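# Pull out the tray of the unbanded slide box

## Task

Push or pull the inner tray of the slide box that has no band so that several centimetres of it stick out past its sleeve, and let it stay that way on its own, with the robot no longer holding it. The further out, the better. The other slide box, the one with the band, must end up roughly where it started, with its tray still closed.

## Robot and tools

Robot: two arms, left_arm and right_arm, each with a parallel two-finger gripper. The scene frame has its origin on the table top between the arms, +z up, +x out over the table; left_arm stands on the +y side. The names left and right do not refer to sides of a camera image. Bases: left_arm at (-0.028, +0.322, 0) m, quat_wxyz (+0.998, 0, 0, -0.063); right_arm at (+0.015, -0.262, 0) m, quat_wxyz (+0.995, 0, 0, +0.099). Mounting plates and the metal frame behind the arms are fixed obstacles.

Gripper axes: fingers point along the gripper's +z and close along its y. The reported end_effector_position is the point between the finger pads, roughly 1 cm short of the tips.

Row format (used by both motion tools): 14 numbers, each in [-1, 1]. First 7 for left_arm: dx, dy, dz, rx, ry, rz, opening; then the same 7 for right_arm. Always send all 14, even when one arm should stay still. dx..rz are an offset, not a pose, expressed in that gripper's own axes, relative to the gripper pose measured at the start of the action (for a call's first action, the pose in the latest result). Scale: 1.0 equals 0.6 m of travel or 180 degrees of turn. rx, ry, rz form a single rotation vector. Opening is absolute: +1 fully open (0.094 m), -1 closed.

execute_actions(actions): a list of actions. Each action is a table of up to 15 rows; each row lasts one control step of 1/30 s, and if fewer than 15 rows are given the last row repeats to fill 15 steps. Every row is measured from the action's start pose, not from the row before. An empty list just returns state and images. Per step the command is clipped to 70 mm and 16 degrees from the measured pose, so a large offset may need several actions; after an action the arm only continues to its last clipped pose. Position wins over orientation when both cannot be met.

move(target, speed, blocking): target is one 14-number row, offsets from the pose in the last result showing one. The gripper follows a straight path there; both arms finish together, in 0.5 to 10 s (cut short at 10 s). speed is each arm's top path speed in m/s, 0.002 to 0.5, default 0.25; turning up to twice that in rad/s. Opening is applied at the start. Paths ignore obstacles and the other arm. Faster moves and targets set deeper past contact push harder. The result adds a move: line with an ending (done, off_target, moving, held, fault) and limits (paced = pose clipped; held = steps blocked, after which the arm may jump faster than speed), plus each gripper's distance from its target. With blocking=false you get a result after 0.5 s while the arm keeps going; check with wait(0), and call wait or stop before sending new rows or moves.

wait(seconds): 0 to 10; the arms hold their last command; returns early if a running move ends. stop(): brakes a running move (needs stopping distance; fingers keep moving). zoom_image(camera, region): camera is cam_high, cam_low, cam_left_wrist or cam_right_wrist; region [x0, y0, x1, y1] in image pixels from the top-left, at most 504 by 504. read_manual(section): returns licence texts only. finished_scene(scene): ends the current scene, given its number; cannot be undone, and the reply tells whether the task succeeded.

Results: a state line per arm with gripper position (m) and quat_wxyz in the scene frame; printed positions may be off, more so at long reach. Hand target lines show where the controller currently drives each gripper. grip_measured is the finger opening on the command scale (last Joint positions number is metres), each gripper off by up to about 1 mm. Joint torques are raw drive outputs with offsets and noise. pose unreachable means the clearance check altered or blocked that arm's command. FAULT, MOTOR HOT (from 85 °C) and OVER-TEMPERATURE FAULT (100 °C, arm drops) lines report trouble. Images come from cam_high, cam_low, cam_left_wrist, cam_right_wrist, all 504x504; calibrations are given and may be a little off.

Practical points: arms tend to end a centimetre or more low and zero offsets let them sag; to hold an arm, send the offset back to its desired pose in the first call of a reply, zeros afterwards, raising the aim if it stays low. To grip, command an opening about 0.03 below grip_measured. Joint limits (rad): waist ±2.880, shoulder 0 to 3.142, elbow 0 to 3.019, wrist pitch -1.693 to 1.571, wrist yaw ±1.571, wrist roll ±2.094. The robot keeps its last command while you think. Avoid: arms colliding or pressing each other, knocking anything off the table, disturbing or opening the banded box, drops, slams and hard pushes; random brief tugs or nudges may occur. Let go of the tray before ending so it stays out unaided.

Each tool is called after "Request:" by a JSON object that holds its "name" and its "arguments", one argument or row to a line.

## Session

Request:
{"name": "execute_actions", "arguments": {
  "actions": []
}}

Scene clock: 0.00 s.
left_arm: end_effector_position=(+0.9268, +0.4781, +0.1218) grip_measured=+1.000 end_effector_quat_wxyz=(+0.694, -0.583, +0.284, -0.314) | right_arm: end_effector_position=(+0.4552, -0.6873, +0.3040) grip_measured=+1.000 end_effector_quat_wxyz=(+0.664, +0.241, +0.679, +0.200)
Joint positions: left_arm=[ 0.185  2.735  2.366  0.566 -0.625 -1.426  0.094] | right_arm=[-1.196  1.577  1.047  0.464 -0.948  0.58   0.094]
Joint velocities: left_arm=[-0.005 -0.005 -0.007 -0.002 -0.022 -0.007  0.   ] | right_arm=[-0.015 -0.015  0.002 -0.027 -0.022  0.037  0.   ]
Joint torques (N m, as the arm reports them, + toward a larger angle): no reading
Motor temperatures (°C, as the motors report them): left_arm=[23 25 24 21 24 23] | right_arm=[24 24 22 20 20 24]
Hand target (left_arm): +0.929, +0.478, +0.120; +0.695, -0.582, +0.281, -0.316
Hand target (right_arm): +0.458, -0.691, +0.315; +0.671, +0.233, +0.677, +0.194
camera_calibration (this result's frames):
cam_left_wrist: T_world_to_cam=[[-0.0949496, -0.11277, 0.989074, 0.0227884], [0.0635298, -0.992224, -0.10703, 0.43027], [0.993453, 0.0526732, 0.101376, -0.832141], [0, 0, 0, 1]] pos_world=[0.801521, 0.473326, 0.107871]
cam_right_wrist: T_world_to_cam=[[-0.0601195, -0.797365, -0.600495, -0.333327], [-0.579588, 0.517671, -0.629361, 0.812529], [0.812689, 0.310203, -0.493265, 0.114907], [0, 0, 0, 1]] pos_world=[0.357509, -0.72205, 0.367892]

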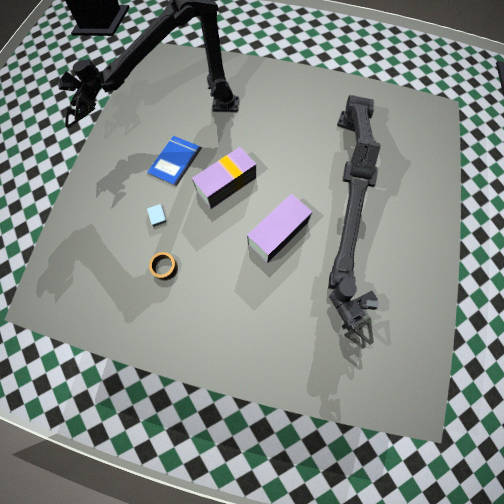

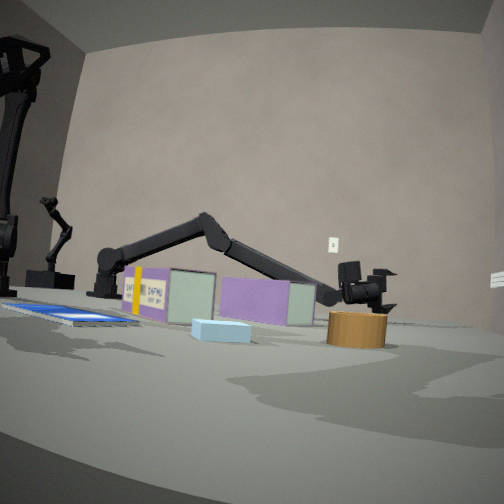

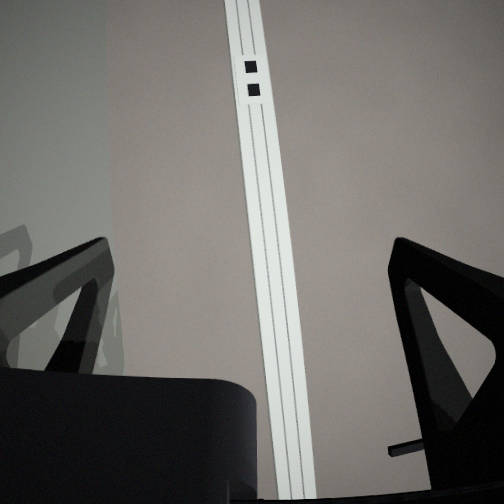

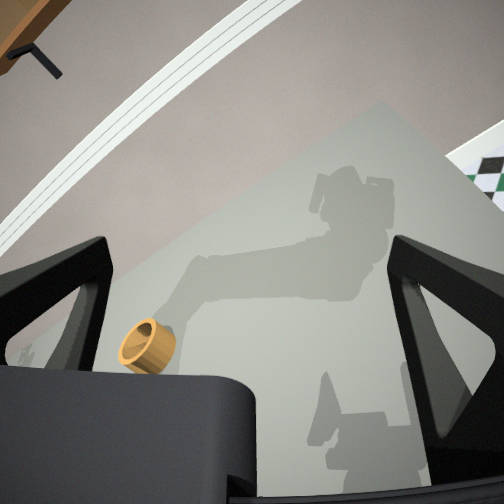

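Request:
{"name": "zoom_image", "arguments": {
  "camera": "cam_high",
  "region": [180, 135, 330, 275]
}}

Request:
{"name": "zoom_image", "arguments": {
  "camera": "cam_low",
  "region": [100, 250, 330, 350]
}}

Region (180, 135, 330, 275) of cam_high's 504x504 image, scaled by 3.360, with more detail than that image has; it fills the top 470 rows of this view, and the rest is white.

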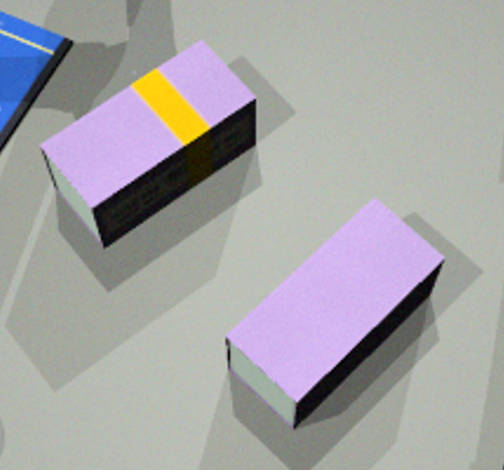

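Region (100, 250, 330, 350) of cam_low's 504x504 image, scaled by 2.191, with more detail than that image has; it fills the top 219 rows of this view, and the rest is white.

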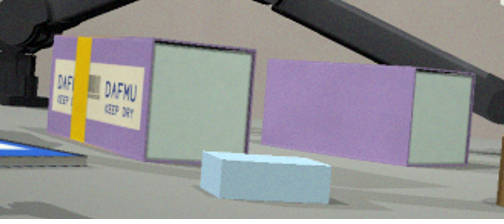

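Request:
{"name": "move", "arguments": {
  "target": [-0.2937,-0.1718,-0.928,0.2222,0.3955,0.4344,-1,0.907,0.925,0.17,0.2606,0.4128,-0.0358,0.4],
  "speed": 0.35
}}

Scene clock: 4.27 s.
left_arm: end_effector_position=(+0.3838, +0.2548, +0.1474) grip_measured=-0.989 end_effector_quat_wxyz=(+0.602, +0.207, +0.754, -0.161) | right_arm: end_effector_position=(+0.5702, +0.0717, +0.1756) grip_measured=+0.403 end_effector_quat_wxyz=(-0.003, +0.249, +0.968, -0.024)
Joint positions: left_arm=[0.195 1.252 0.323 0.66  0.582 0.158 0.001] | right_arm=[ 0.352  2.111  2.114 -1.611  0.03   1.053  0.066]
Joint velocities: left_arm=[ 0.005  0.005 -0.022  0.002 -0.051 -0.037 -0.   ] | right_arm=[-0.005 -0.005 -0.022 -0.027  0.007 -0.037 -0.002]
Joint torques (N m, as the arm reports them, + toward a larger angle): left_arm=[-1.13 -5.53  7.6   1.12 -0.15  0.25] | right_arm=[ -0.51 -21.2   12.24  -0.5    0.01   0.07]
Motor temperatures (°C, as the motors report them): left_arm=[23 26 25 21 24 23] | right_arm=[24 24 24 20 20 24]
Hand target (left_arm): +0.381, +0.249, +0.140; +0.592, +0.215, +0.759, -0.163
Hand target (right_arm): +0.579, +0.074, +0.187; +0.005, +0.259, +0.966, -0.015
Off the commanded pose (left_arm): 0.010 m, 2 deg.
Off the commanded pose (right_arm): 0.025 m, 4 deg.
move: off_target (right_arm)
camera_calibration (this result's frames):
cam_left_wrist: T_world_to_cam=[[-0.494901, -0.868913, -0.00794773, 0.413915], [-0.656328, 0.379783, -0.651919, 0.252924], [0.569479, -0.317419, -0.758247, 0.100136], [0, 0, 0, 1]] pos_world=[0.313823, 0.295385, 0.244103]
cam_right_wrist: T_world_to_cam=[[-0.491171, -0.86987, 0.0455878, 0.339234], [-0.700633, 0.425624, 0.572676, 0.270019], [-0.517556, 0.249341, -0.818513, 0.542643], [0, 0, 0, 1]] pos_world=[0.636655, 0.0448594, 0.274062]

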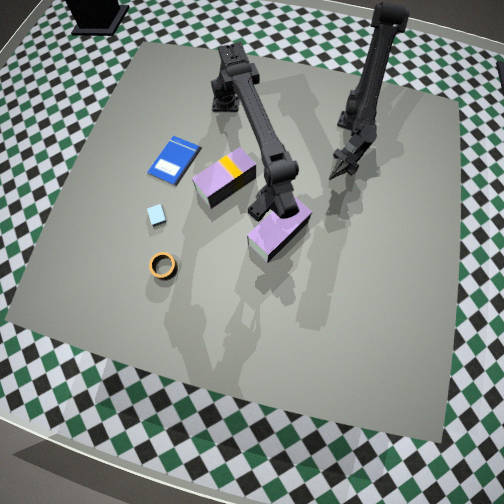

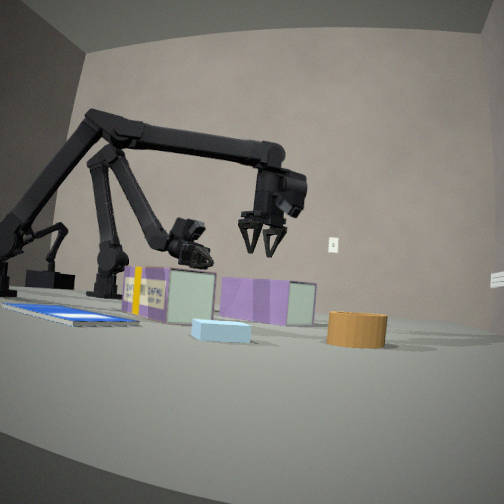

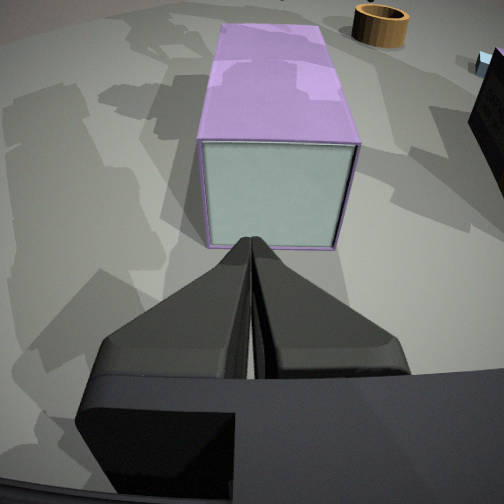

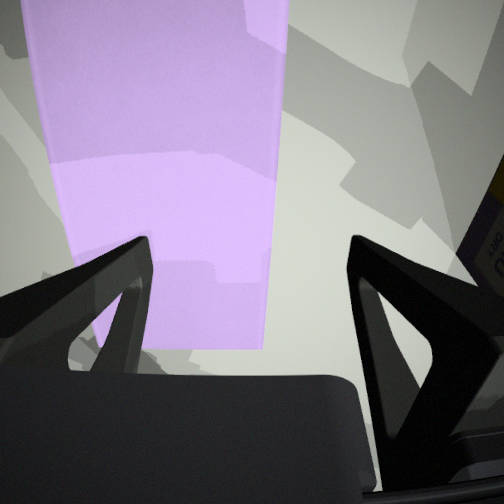

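Request:
{"name": "move", "arguments": {
  "target": [0.12,-0.035,0.165,0,0.01,0,-1,-0.035,0.085,0.065,0,0,0,0.4],
  "speed": 0.12
}}

Scene clock: 5.90 s.
left_arm: end_effector_position=(+0.4309, +0.2017, +0.0444) grip_measured=-0.989 end_effector_quat_wxyz=(+0.575, +0.210, +0.776, -0.154) | right_arm: end_effector_position=(+0.6073, +0.0960, +0.1319) grip_measured=+0.403 end_effector_quat_wxyz=(-0.007, +0.248, +0.968, -0.029)
Joint positions: left_arm=[0.01  1.761 0.424 1.016 0.393 0.129 0.001] | right_arm=[ 0.354  2.291  2.31  -1.641  0.03   1.053  0.066]
Joint velocities: left_arm=[ 0.005 -0.005 -0.017 -0.007 -0.007  0.007 -0.001] | right_arm=[-0.005 -0.015  0.012 -0.022 -0.007 -0.007  0.001]
Joint torques (N m, as the arm reports them, + toward a larger angle): left_arm=[-0.57 -8.6   6.36  3.14 -0.19 -0.03] | right_arm=[  0.44 -22.21  12.37  -0.54   0.07   0.02]
Motor temperatures (°C, as the motors report them): left_arm=[23 26 25 21 24 23] | right_arm=[24 24 24 20 20 24]
Hand target (left_arm): +0.442, +0.195, +0.054; +0.590, +0.210, +0.763, -0.158
Hand target (right_arm): +0.613, +0.105, +0.136; -0.002, +0.248, +0.968, -0.023
Off the commanded pose (left_arm): 0.017 m, 2 deg.
Off the commanded pose (right_arm): 0.010 m, 1 deg.
move: off_target (left_arm)
camera_calibration (this result's frames):
cam_left_wrist: T_world_to_cam=[[-0.491504, -0.870865, -0.00408928, 0.389034], [-0.698037, 0.396761, -0.596092, 0.249012], [0.520738, -0.290127, -0.802906, -0.0041364], [0, 0, 0, 1]] pos_world=[0.367185, 0.238798, 0.146703]
cam_right_wrist: T_world_to_cam=[[-0.488907, -0.870433, 0.0575785, 0.377717], [-0.694717, 0.42843, 0.577768, 0.306204], [-0.527577, 0.242474, -0.814168, 0.526157], [0, 0, 0, 1]] pos_world=[0.674982, 0.0700111, 0.229717]

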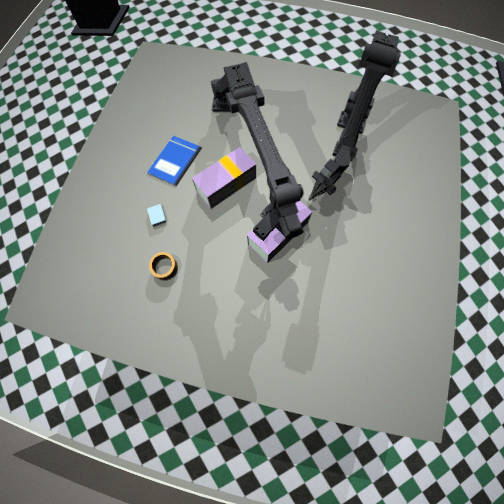

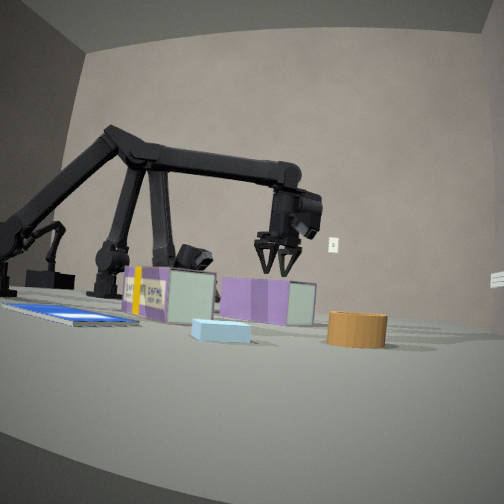

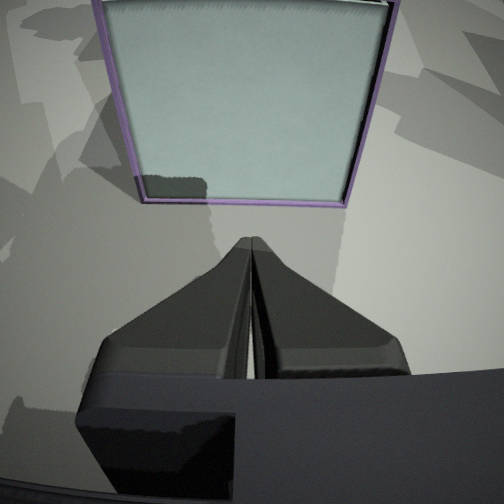

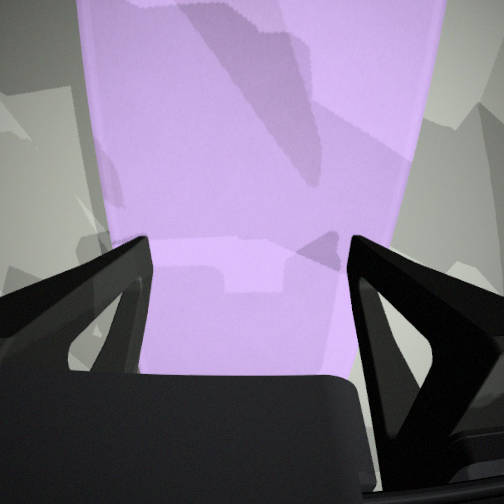

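Request:
{"name": "move", "arguments": {
  "target": [-0.035,0.005,0.07,0,-0.025,0,-1,0,0,0.085,0,0,0,0.4],
  "speed": 0.05
}}

Scene clock: 8.57 s.
left_arm: end_effector_position=(+0.4630, +0.1893, +0.0473) grip_measured=-0.989 end_effector_quat_wxyz=(+0.594, +0.204, +0.762, -0.156) | right_arm: end_effector_position=(+0.6065, +0.0955, +0.1175) grip_measured=+0.402 end_effector_quat_wxyz=(+0.006, +0.248, +0.969, -0.015)
Joint positions: left_arm=[-0.016  1.829  0.507  1.056  0.365  0.101  0.001] | right_arm=[ 0.354  2.25   2.2   -1.534  0.03   1.053  0.066]
Joint velocities: left_arm=[-0.005  0.005 -0.012 -0.007  0.066 -0.037 -0.001] | right_arm=[-0.015  0.005 -0.012  0.017 -0.066 -0.022 -0.   ]
Joint torques (N m, as the arm reports them, + toward a larger angle): left_arm=[-1.03 -9.16  6.5   3.21 -0.19 -0.01] | right_arm=[ -0.24 -20.46   6.38   1.09   0.08  -0.07]
Motor temperatures (°C, as the motors report them): left_arm=[23 26 25 21 24 23] | right_arm=[24 25 25 20 20 24]
Hand target (left_arm): +0.472, +0.181, +0.052; +0.605, +0.204, +0.753, -0.162
Hand target (right_arm): +0.605, +0.094, +0.082; -0.007, +0.248, +0.968, -0.029
Off the commanded pose (left_arm): 0.014 m, 2 deg.
Off the commanded pose (right_arm): 0.037 m, 2 deg.
move: off_target (left_arm, right_arm)
camera_calibration (this result's frames):
cam_left_wrist: T_world_to_cam=[[-0.484149, -0.874971, -0.00502569, 0.391433], [-0.67555, 0.377441, -0.63338, 0.273061], [0.556086, -0.303255, -0.773825, -0.0374076], [0, 0, 0, 1]] pos_world=[0.394781, 0.228084, 0.145972]
cam_right_wrist: T_world_to_cam=[[-0.490252, -0.871262, 0.0235841, 0.382574], [-0.713618, 0.416789, 0.56306, 0.328434], [-0.500402, 0.259211, -0.826079, 0.497482], [0, 0, 0, 1]] pos_world=[0.670875, 0.0674816, 0.217009]

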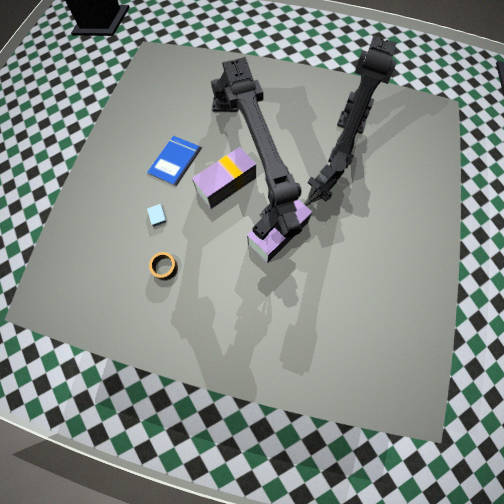

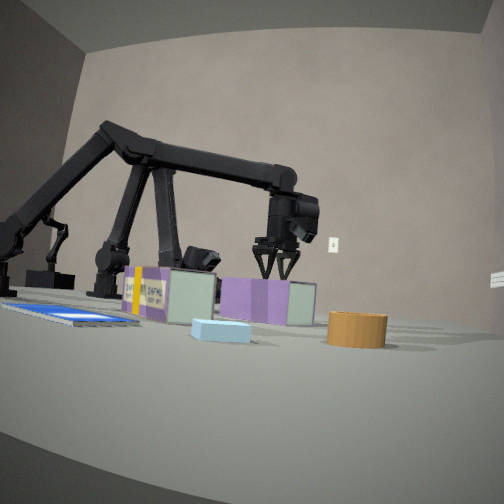

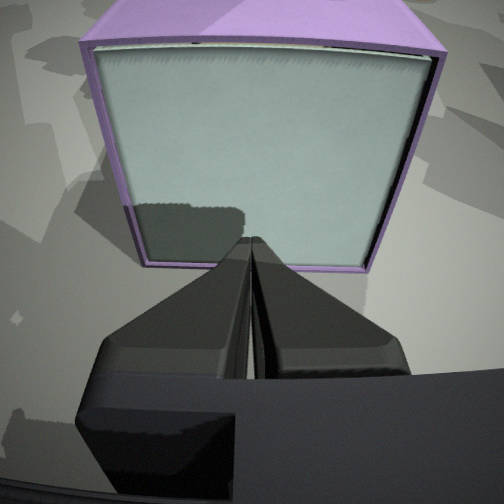

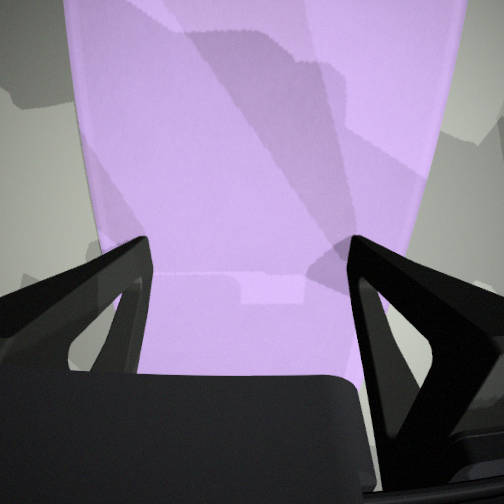

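Request:
{"name": "execute_actions", "arguments": {
  "actions": [
    [[-0.015,-0.008,0.045,0,-0.01,0,-1,0,0,0.115,0.03,0.016,0,0.4]],
    [[-0.015,-0.008,0.05,0,0,0,-1,0.03,0,0.11,0.035,0.019,0,0.4]],
    [[-0.015,-0.005,0.055,0,0,0,-1,0.04,0,0.105,0.035,0.019,0,0.4]],
    [[-0.015,-0.005,0.055,0,0,0,-1,0.04,0,0.105,0.035,0.019,0,0.4]]
  ]
}}

Scene clock: 10.70 s.
left_arm: end_effector_position=(+0.5108, +0.1609, +0.0480) grip_measured=-0.989 end_effector_quat_wxyz=(+0.596, +0.194, +0.768, -0.133) | right_arm: end_effector_position=(+0.6047, +0.0960, +0.1167) grip_measured=+0.402 end_effector_quat_wxyz=(+0.005, +0.273, +0.962, -0.020)
Joint positions: left_arm=[-0.09   1.876  0.646  0.965  0.242  0.094  0.001] | right_arm=[ 0.357  2.255  2.206 -1.545  0.036  1.109  0.066]
Joint velocities: left_arm=[ 0.005 -0.034  0.012  0.007 -0.022 -0.051  0.   ] | right_arm=[ 0.005 -0.005 -0.007 -0.007  0.007  0.007 -0.   ]
Joint torques (N m, as the arm reports them, + toward a larger angle): left_arm=[ -1.28 -10.21   9.9    1.28  -0.24   0.02] | right_arm=[  2.16 -16.5    7.38  -0.95  -0.06   0.03]
Motor temperatures (°C, as the motors report them): left_arm=[23 26 26 21 24 23] | right_arm=[24 25 25 20 20 24]
Hand target (left_arm): +0.527, +0.148, +0.049; +0.598, +0.196, +0.765, -0.138
Hand target (right_arm): +0.583, +0.104, +0.057; -0.037, +0.263, +0.962, -0.065
Off the commanded pose (left_arm): 0.022 m, 1 deg.
Off the commanded pose (right_arm): 0.067 m, 7 deg.
camera_calibration (this result's frames):
cam_left_wrist: T_world_to_cam=[[-0.443384, -0.89586, -0.0290866, 0.373364], [-0.69032, 0.361996, -0.626432, 0.326182], [0.571724, -0.257671, -0.778933, -0.0871094], [0, 0, 0, 1]] pos_world=[0.440516, 0.19396, 0.147338]
cam_right_wrist: T_world_to_cam=[[-0.534551, -0.844457, 0.0338637, 0.405187], [-0.689072, 0.458689, 0.561056, 0.308768], [-0.489321, 0.276579, -0.827085, 0.487523], [0, 0, 0, 1]] pos_world=[0.667912, 0.0656962, 0.216265]

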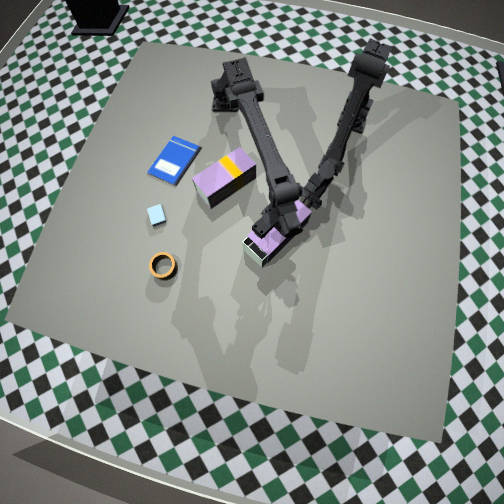

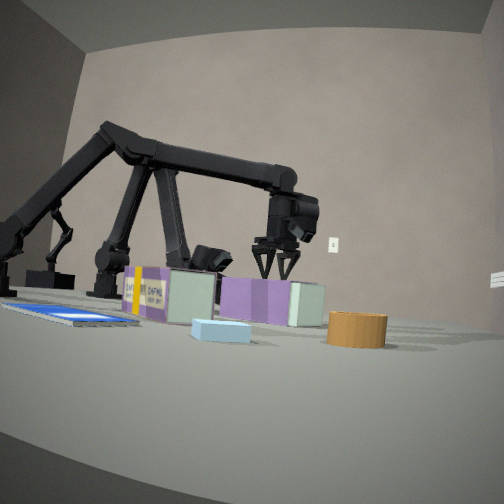

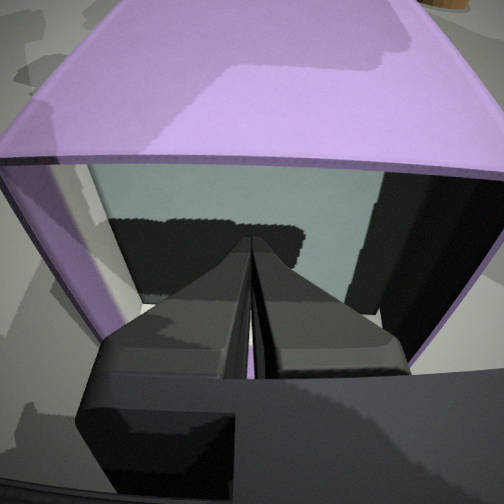

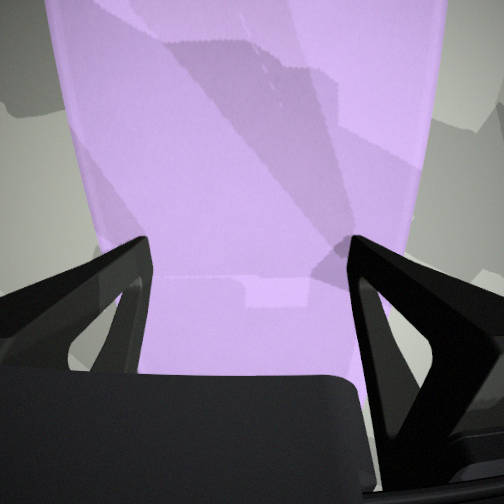

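Request:
{"name": "execute_actions", "arguments": {
  "actions": [
    [[-0.008,-0.012,0.055,0.02,-0.01,0,-1,0.04,0,0.105,0.03,0.016,0,0.4]],
    [[-0.012,-0.008,0.055,0.015,0,0,-1,0.04,0,0.105,0.03,0.016,0,0.4]],
    [[-0.012,-0.008,0.05,0.01,0,0,-1,0.04,0,0.105,0.03,0.016,0,0.4]]
  ]
}}

Request:
{"name": "zoom_image", "arguments": {
  "camera": "cam_high",
  "region": [180, 150, 330, 290]
}}

Scene clock: 12.33 s.
left_arm: end_effector_position=(+0.5419, +0.1381, +0.0467) grip_measured=-0.989 end_effector_quat_wxyz=(+0.590, +0.221, +0.758, -0.169) | right_arm: end_effector_position=(+0.6051, +0.0960, +0.1167) grip_measured=+0.402 end_effector_quat_wxyz=(+0.008, +0.300, +0.954, -0.021)
Joint positions: left_arm=[-0.09   1.933  0.761  0.908  0.336  0.094  0.001] | right_arm=[ 0.358  2.255  2.206 -1.543  0.04   1.167  0.066]
Joint velocities: left_arm=[ 0.005 -0.005 -0.002  0.007  0.037 -0.037 -0.001] | right_arm=[-0.005 -0.024  0.012 -0.017 -0.007  0.051  0.   ]
Joint torques (N m, as the arm reports them, + toward a larger angle): left_arm=[ -1.78 -11.28  10.42   1.25  -0.09   0.06] | right_arm=[  2.1  -17.51   5.76   0.07  -0.21   0.02]
Motor temperatures (°C, as the motors report them): left_arm=[23 26 26 21 24 23] | right_arm=[24 25 25 20 20 24]
Hand target (left_arm): +0.556, +0.122, +0.047; +0.590, +0.227, +0.754, -0.177
Hand target (right_arm): +0.584, +0.105, +0.056; -0.029, +0.291, +0.954, -0.059
Off the commanded pose (left_arm): 0.023 m, 1 deg.
Off the commanded pose (right_arm): 0.067 m, 6 deg.
camera_calibration (this result's frames):
cam_left_wrist: T_world_to_cam=[[-0.52333, -0.852112, -0.0056044, 0.402908], [-0.657996, 0.408274, -0.632735, 0.331486], [0.541449, -0.327441, -0.774348, -0.0859744], [0, 0, 0, 1]] pos_world=[0.475521, 0.179834, 0.145427]
cam_right_wrist: T_world_to_cam=[[-0.582049, -0.812489, 0.0328679, 0.431205], [-0.665229, 0.499023, 0.55538, 0.291444], [-0.467642, 0.301394, -0.830947, 0.47272], [0, 0, 0, 1]] pos_world=[0.665924, 0.0624372, 0.216771]

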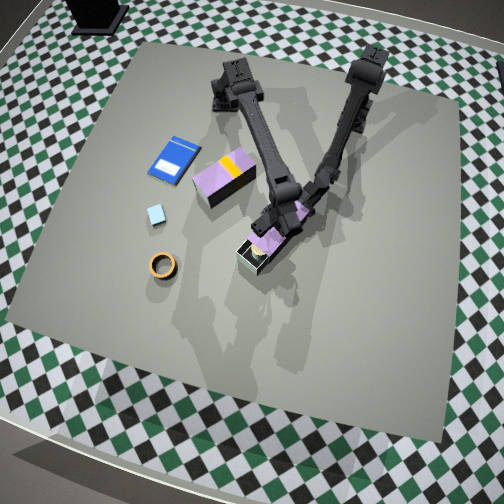

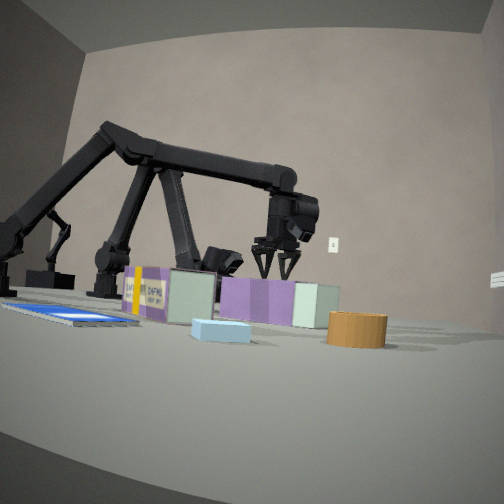

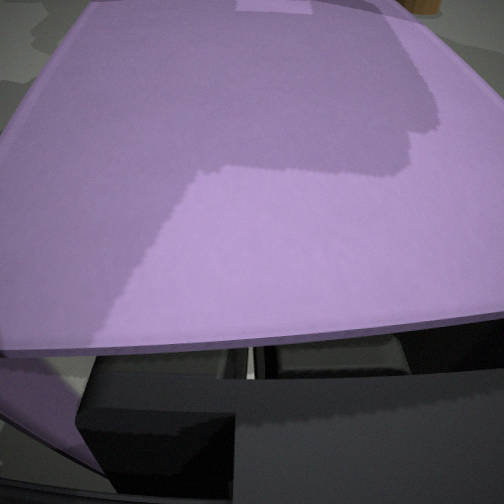

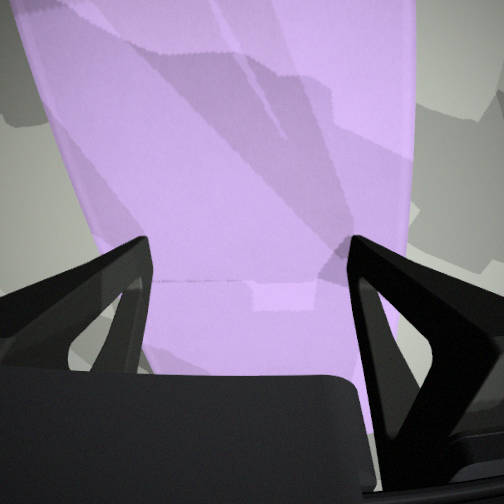

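Region (180, 150, 330, 290) of cam_high's 504x504 image, scaled by 3.360, with more detail than that image has; it fills the top 470 rows of this view, and the rest is white.

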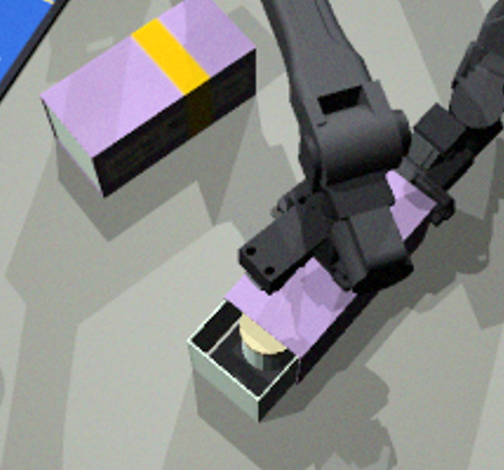

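Request:
{"name": "execute_actions", "arguments": {
  "actions": [
    [[-0.005,-0.01,0.05,0,0,0,-1,0.04,0,0.105,0.03,0.016,0,0.4]]
  ]
}}

Request:
{"name": "move", "arguments": {
  "target": [0.04,0,-0.19,0,0,0,-1,0,0,0.06,0,0,0,0.4],
  "speed": 0.12
}}

Request:
{"name": "move", "arguments": {
  "target": [-0.04,0,-0.02,0,0,0,-1,0,0,-0.11,0,0,0,0.4],
  "speed": 0.12
}}

Request:
{"name": "zoom_image", "arguments": {
  "camera": "cam_high",
  "region": [180, 150, 330, 290]
}}

Scene clock: 12.93 s.
left_arm: end_effector_position=(+0.5491, +0.1332, +0.0464) grip_measured=-0.989 end_effector_quat_wxyz=(+0.594, +0.218, +0.758, -0.161) | right_arm: end_effector_position=(+0.6049, +0.0964, +0.1167) grip_measured=+0.402 end_effector_quat_wxyz=(+0.008, +0.309, +0.951, -0.021)
Joint positions: left_arm=[-0.104  1.945  0.781  0.906  0.306  0.094  0.   ] | right_arm=[ 0.359  2.255  2.206 -1.543  0.039  1.186  0.066]
Joint velocities: left_arm=[-0.015  0.005 -0.007  0.007 -0.037 -0.007 -0.001] | right_arm=[-0.005 -0.005  0.002 -0.002  0.022  0.037  0.001]
Joint torques (N m, as the arm reports them, + toward a larger angle): left_arm=[ -1.43 -11.22  10.37   1.13  -0.21   0.01] | right_arm=[  2.04 -17.47   5.94   0.01  -0.26   0.03]
Motor temperatures (°C, as the motors report them): left_arm=[23 26 26 21 24 23] | right_arm=[24 25 25 20 20 24]
Hand target (left_arm): +0.562, +0.117, +0.042; +0.590, +0.221, +0.758, -0.169
Hand target (right_arm): +0.584, +0.106, +0.056; -0.029, +0.300, +0.952, -0.059
Off the commanded pose (left_arm): 0.022 m, 1 deg.
Off the commanded pose (right_arm): 0.067 m, 6 deg.
camera_calibration (this result's frames):
cam_left_wrist: T_world_to_cam=[[-0.509448, -0.860369, -0.0150958, 0.39639], [-0.659633, 0.401732, -0.635213, 0.339916], [0.552582, -0.31365, -0.77219, -0.0997232], [0, 0, 0, 1]] pos_world=[0.481265, 0.173209, 0.144898]
cam_right_wrist: T_world_to_cam=[[-0.597147, -0.801492, 0.0320315, 0.439529], [-0.656044, 0.510979, 0.555433, 0.284428], [-0.461543, 0.310661, -0.830944, 0.467936], [0, 0, 0, 1]] pos_world=[0.665033, 0.0615733, 0.216769]

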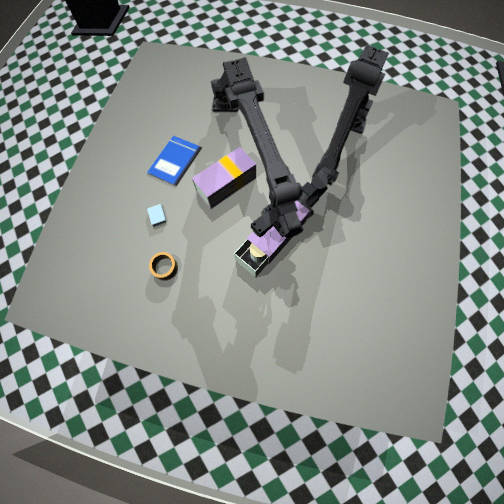

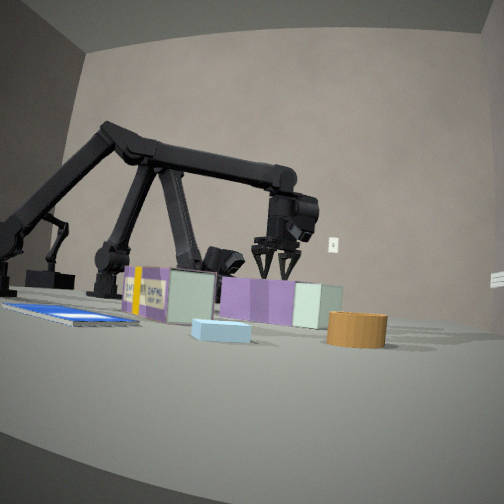

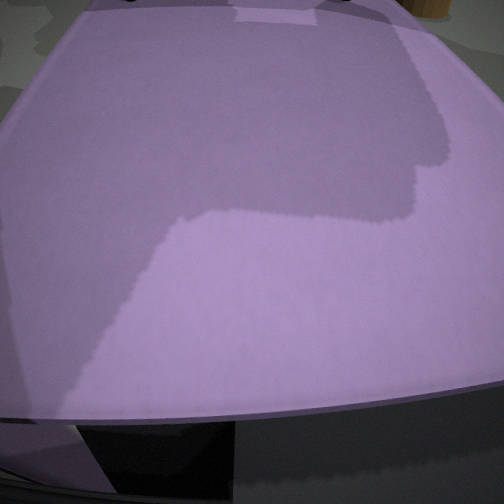

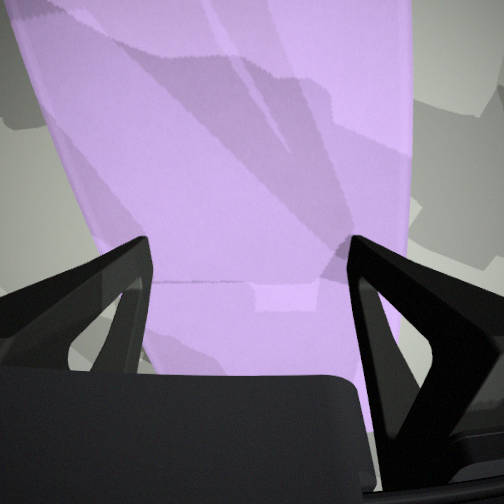

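Scene clock: 14.23 s.
left_arm: end_effector_position=(+0.4486, +0.1883, +0.0444) grip_measured=-0.989 end_effector_quat_wxyz=(+0.581, +0.215, +0.767, -0.169) | right_arm: end_effector_position=(+0.6048, +0.0959, +0.1173) grip_measured=+0.402 end_effector_quat_wxyz=(+0.019, +0.310, +0.951, -0.008)
Joint positions: left_arm=[-0.008  1.806  0.479  1.032  0.406  0.109  0.   ] | right_arm=[ 0.358  2.223  2.151 -1.487  0.039  1.186  0.066]
Joint velocities: left_arm=[-0.005 -0.005 -0.002 -0.002  0.007  0.022  0.   ] | right_arm=[-0.005 -0.015  0.002  0.007  0.051  0.022 -0.   ]
Joint torques (N m, as the arm reports them, + toward a larger angle): left_arm=[  1.25 -10.43   3.79   3.3    0.02   0.21] | right_arm=[ -0.11 -20.27   6.33   1.33   0.09  -0.08]
Motor temperatures (°C, as the motors report them): left_arm=[23 26 26 21 24 23] | right_arm=[24 25 25 20 20 24]
Hand target (left_arm): +0.450, +0.194, +0.051; +0.593, +0.218, +0.758, -0.161
Hand target (right_arm): +0.604, +0.095, +0.082; +0.008, +0.309, +0.951, -0.021
Off the commanded pose (left_arm): 0.009 m, 2 deg.
Off the commanded pose (right_arm): 0.037 m, 2 deg.
move: off_target (right_arm)
camera_calibration (this result's frames):
cam_left_wrist: T_world_to_cam=[[-0.513993, -0.857752, 0.0084677, 0.393125], [-0.678684, 0.400613, -0.615546, 0.258143], [0.524594, -0.322133, -0.788056, -0.0135771], [0, 0, 0, 1]] pos_world=[0.384383, 0.229415, 0.14487]
cam_right_wrist: T_world_to_cam=[[-0.59792, -0.801555, 0.000429356, 0.443266], [-0.671721, 0.501362, 0.545369, 0.295781], [-0.437359, 0.325799, -0.838196, 0.453261], [0, 0, 0, 1]] pos_world=[0.661957, 0.0593365, 0.218421]

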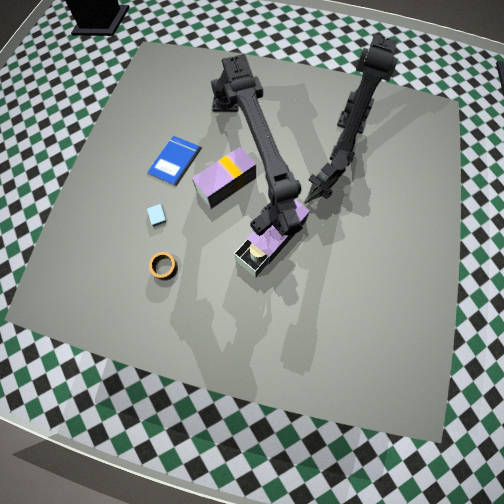

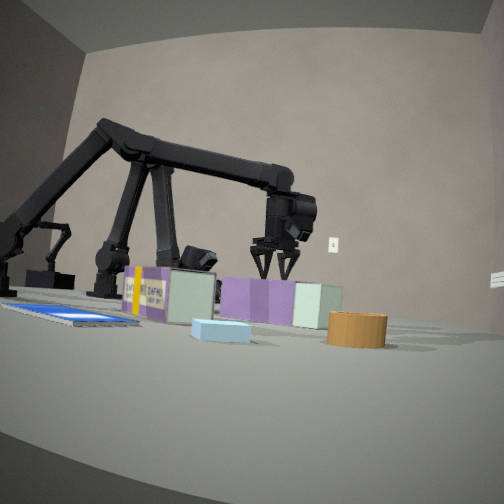

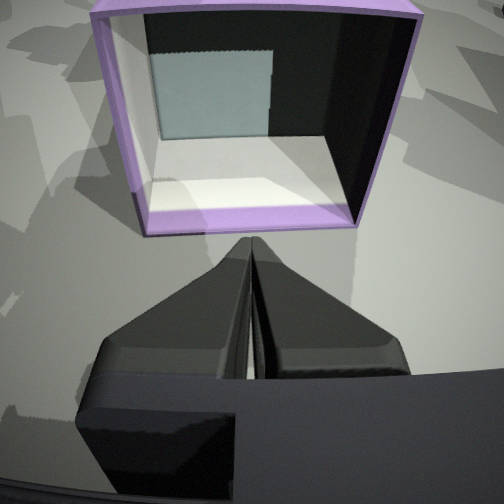

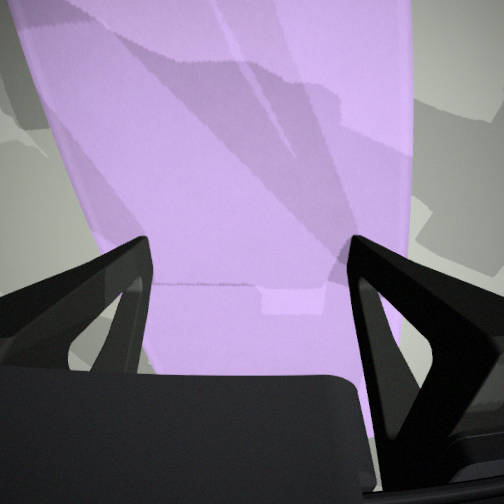

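Scene clock: 15.30 s.
left_arm: end_effector_position=(+0.4493, +0.1874, +0.0785) grip_measured=-0.989 end_effector_quat_wxyz=(+0.592, +0.217, +0.757, -0.170) | right_arm: end_effector_position=(+0.5970, +0.0911, +0.1626) grip_measured=+0.402 end_effector_quat_wxyz=(+0.008, +0.309, +0.951, -0.022)
Joint positions: left_arm=[-0.008  1.693  0.475  0.951  0.411  0.109  0.   ] | right_arm=[ 0.358  2.219  2.264 -1.639  0.039  1.186  0.066]
Joint velocities: left_arm=[-0.015  0.005 -0.012  0.017  0.066  0.007  0.   ] | right_arm=[-0.005  0.015 -0.027  0.002 -0.022 -0.037 -0.002]
Joint torques (N m, as the arm reports them, + toward a larger angle): left_arm=[ 0.92 -9.29  4.44  1.26  0.02  0.15] | right_arm=[  0.2  -24.15  11.93  -0.47   0.09  -0.04]
Motor temperatures (°C, as the motors report them): left_arm=[23 26 26 21 24 23] | right_arm=[24 26 25 20 20 24]
Hand target (left_arm): +0.445, +0.191, +0.071; +0.581, +0.215, +0.767, -0.169
Hand target (right_arm): +0.602, +0.096, +0.183; +0.019, +0.310, +0.951, -0.008
Off the commanded pose (left_arm): 0.010 m, 2 deg.
Off the commanded pose (right_arm): 0.022 m, 2 deg.
move: off_target (right_arm)
camera_calibration (this result's frames):
cam_left_wrist: T_world_to_cam=[[-0.51817, -0.855276, -0.0017737, 0.394655], [-0.6589, 0.400516, -0.63674, 0.272735], [0.545299, -0.328771, -0.771076, 0.00322625], [0, 0, 0, 1]] pos_world=[0.382444, 0.229365, 0.176849]
cam_right_wrist: T_world_to_cam=[[-0.597399, -0.801231, 0.0338062, 0.428999], [-0.654949, 0.511789, 0.55598, 0.255605], [-0.46277, 0.310001, -0.830508, 0.504773], [0, 0, 0, 1]] pos_world=[0.657286, 0.056432, 0.262604]

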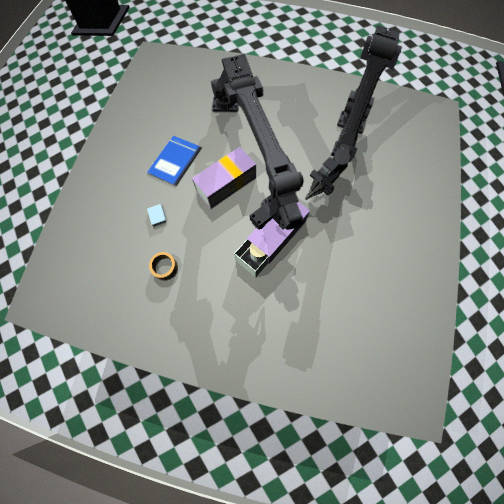

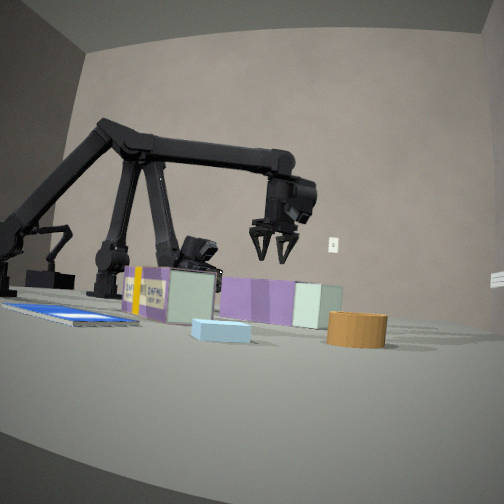

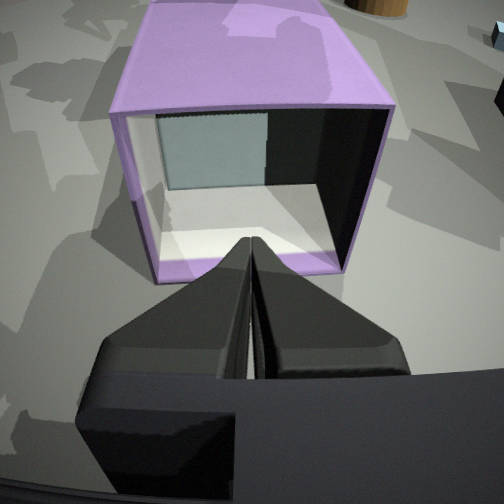

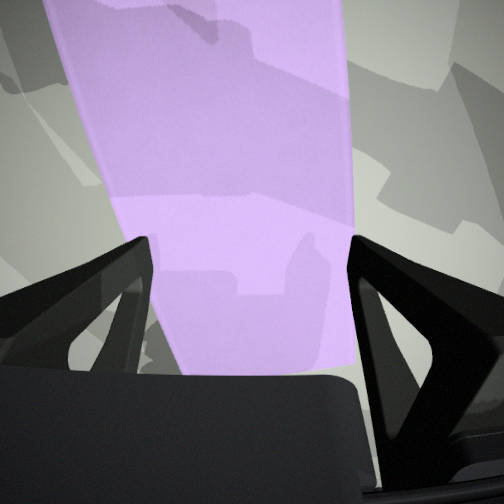

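Region (180, 150, 330, 290) of cam_high's 504x504 image, scaled by 3.360, with more detail than that image has; it fills the top 470 rows of this view, and the rest is white.

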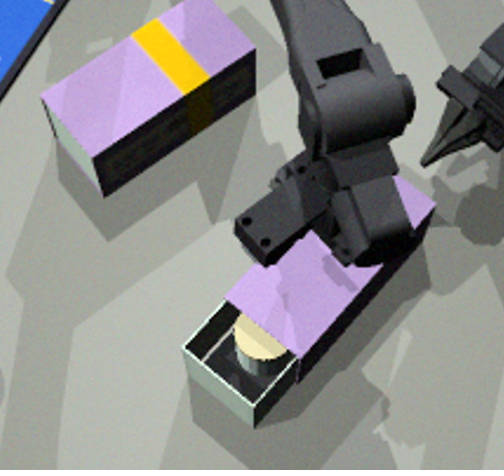

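Request:
{"name": "finished_scene", "arguments": {
  "scene": 2
}}

The scene is finished: the task was done.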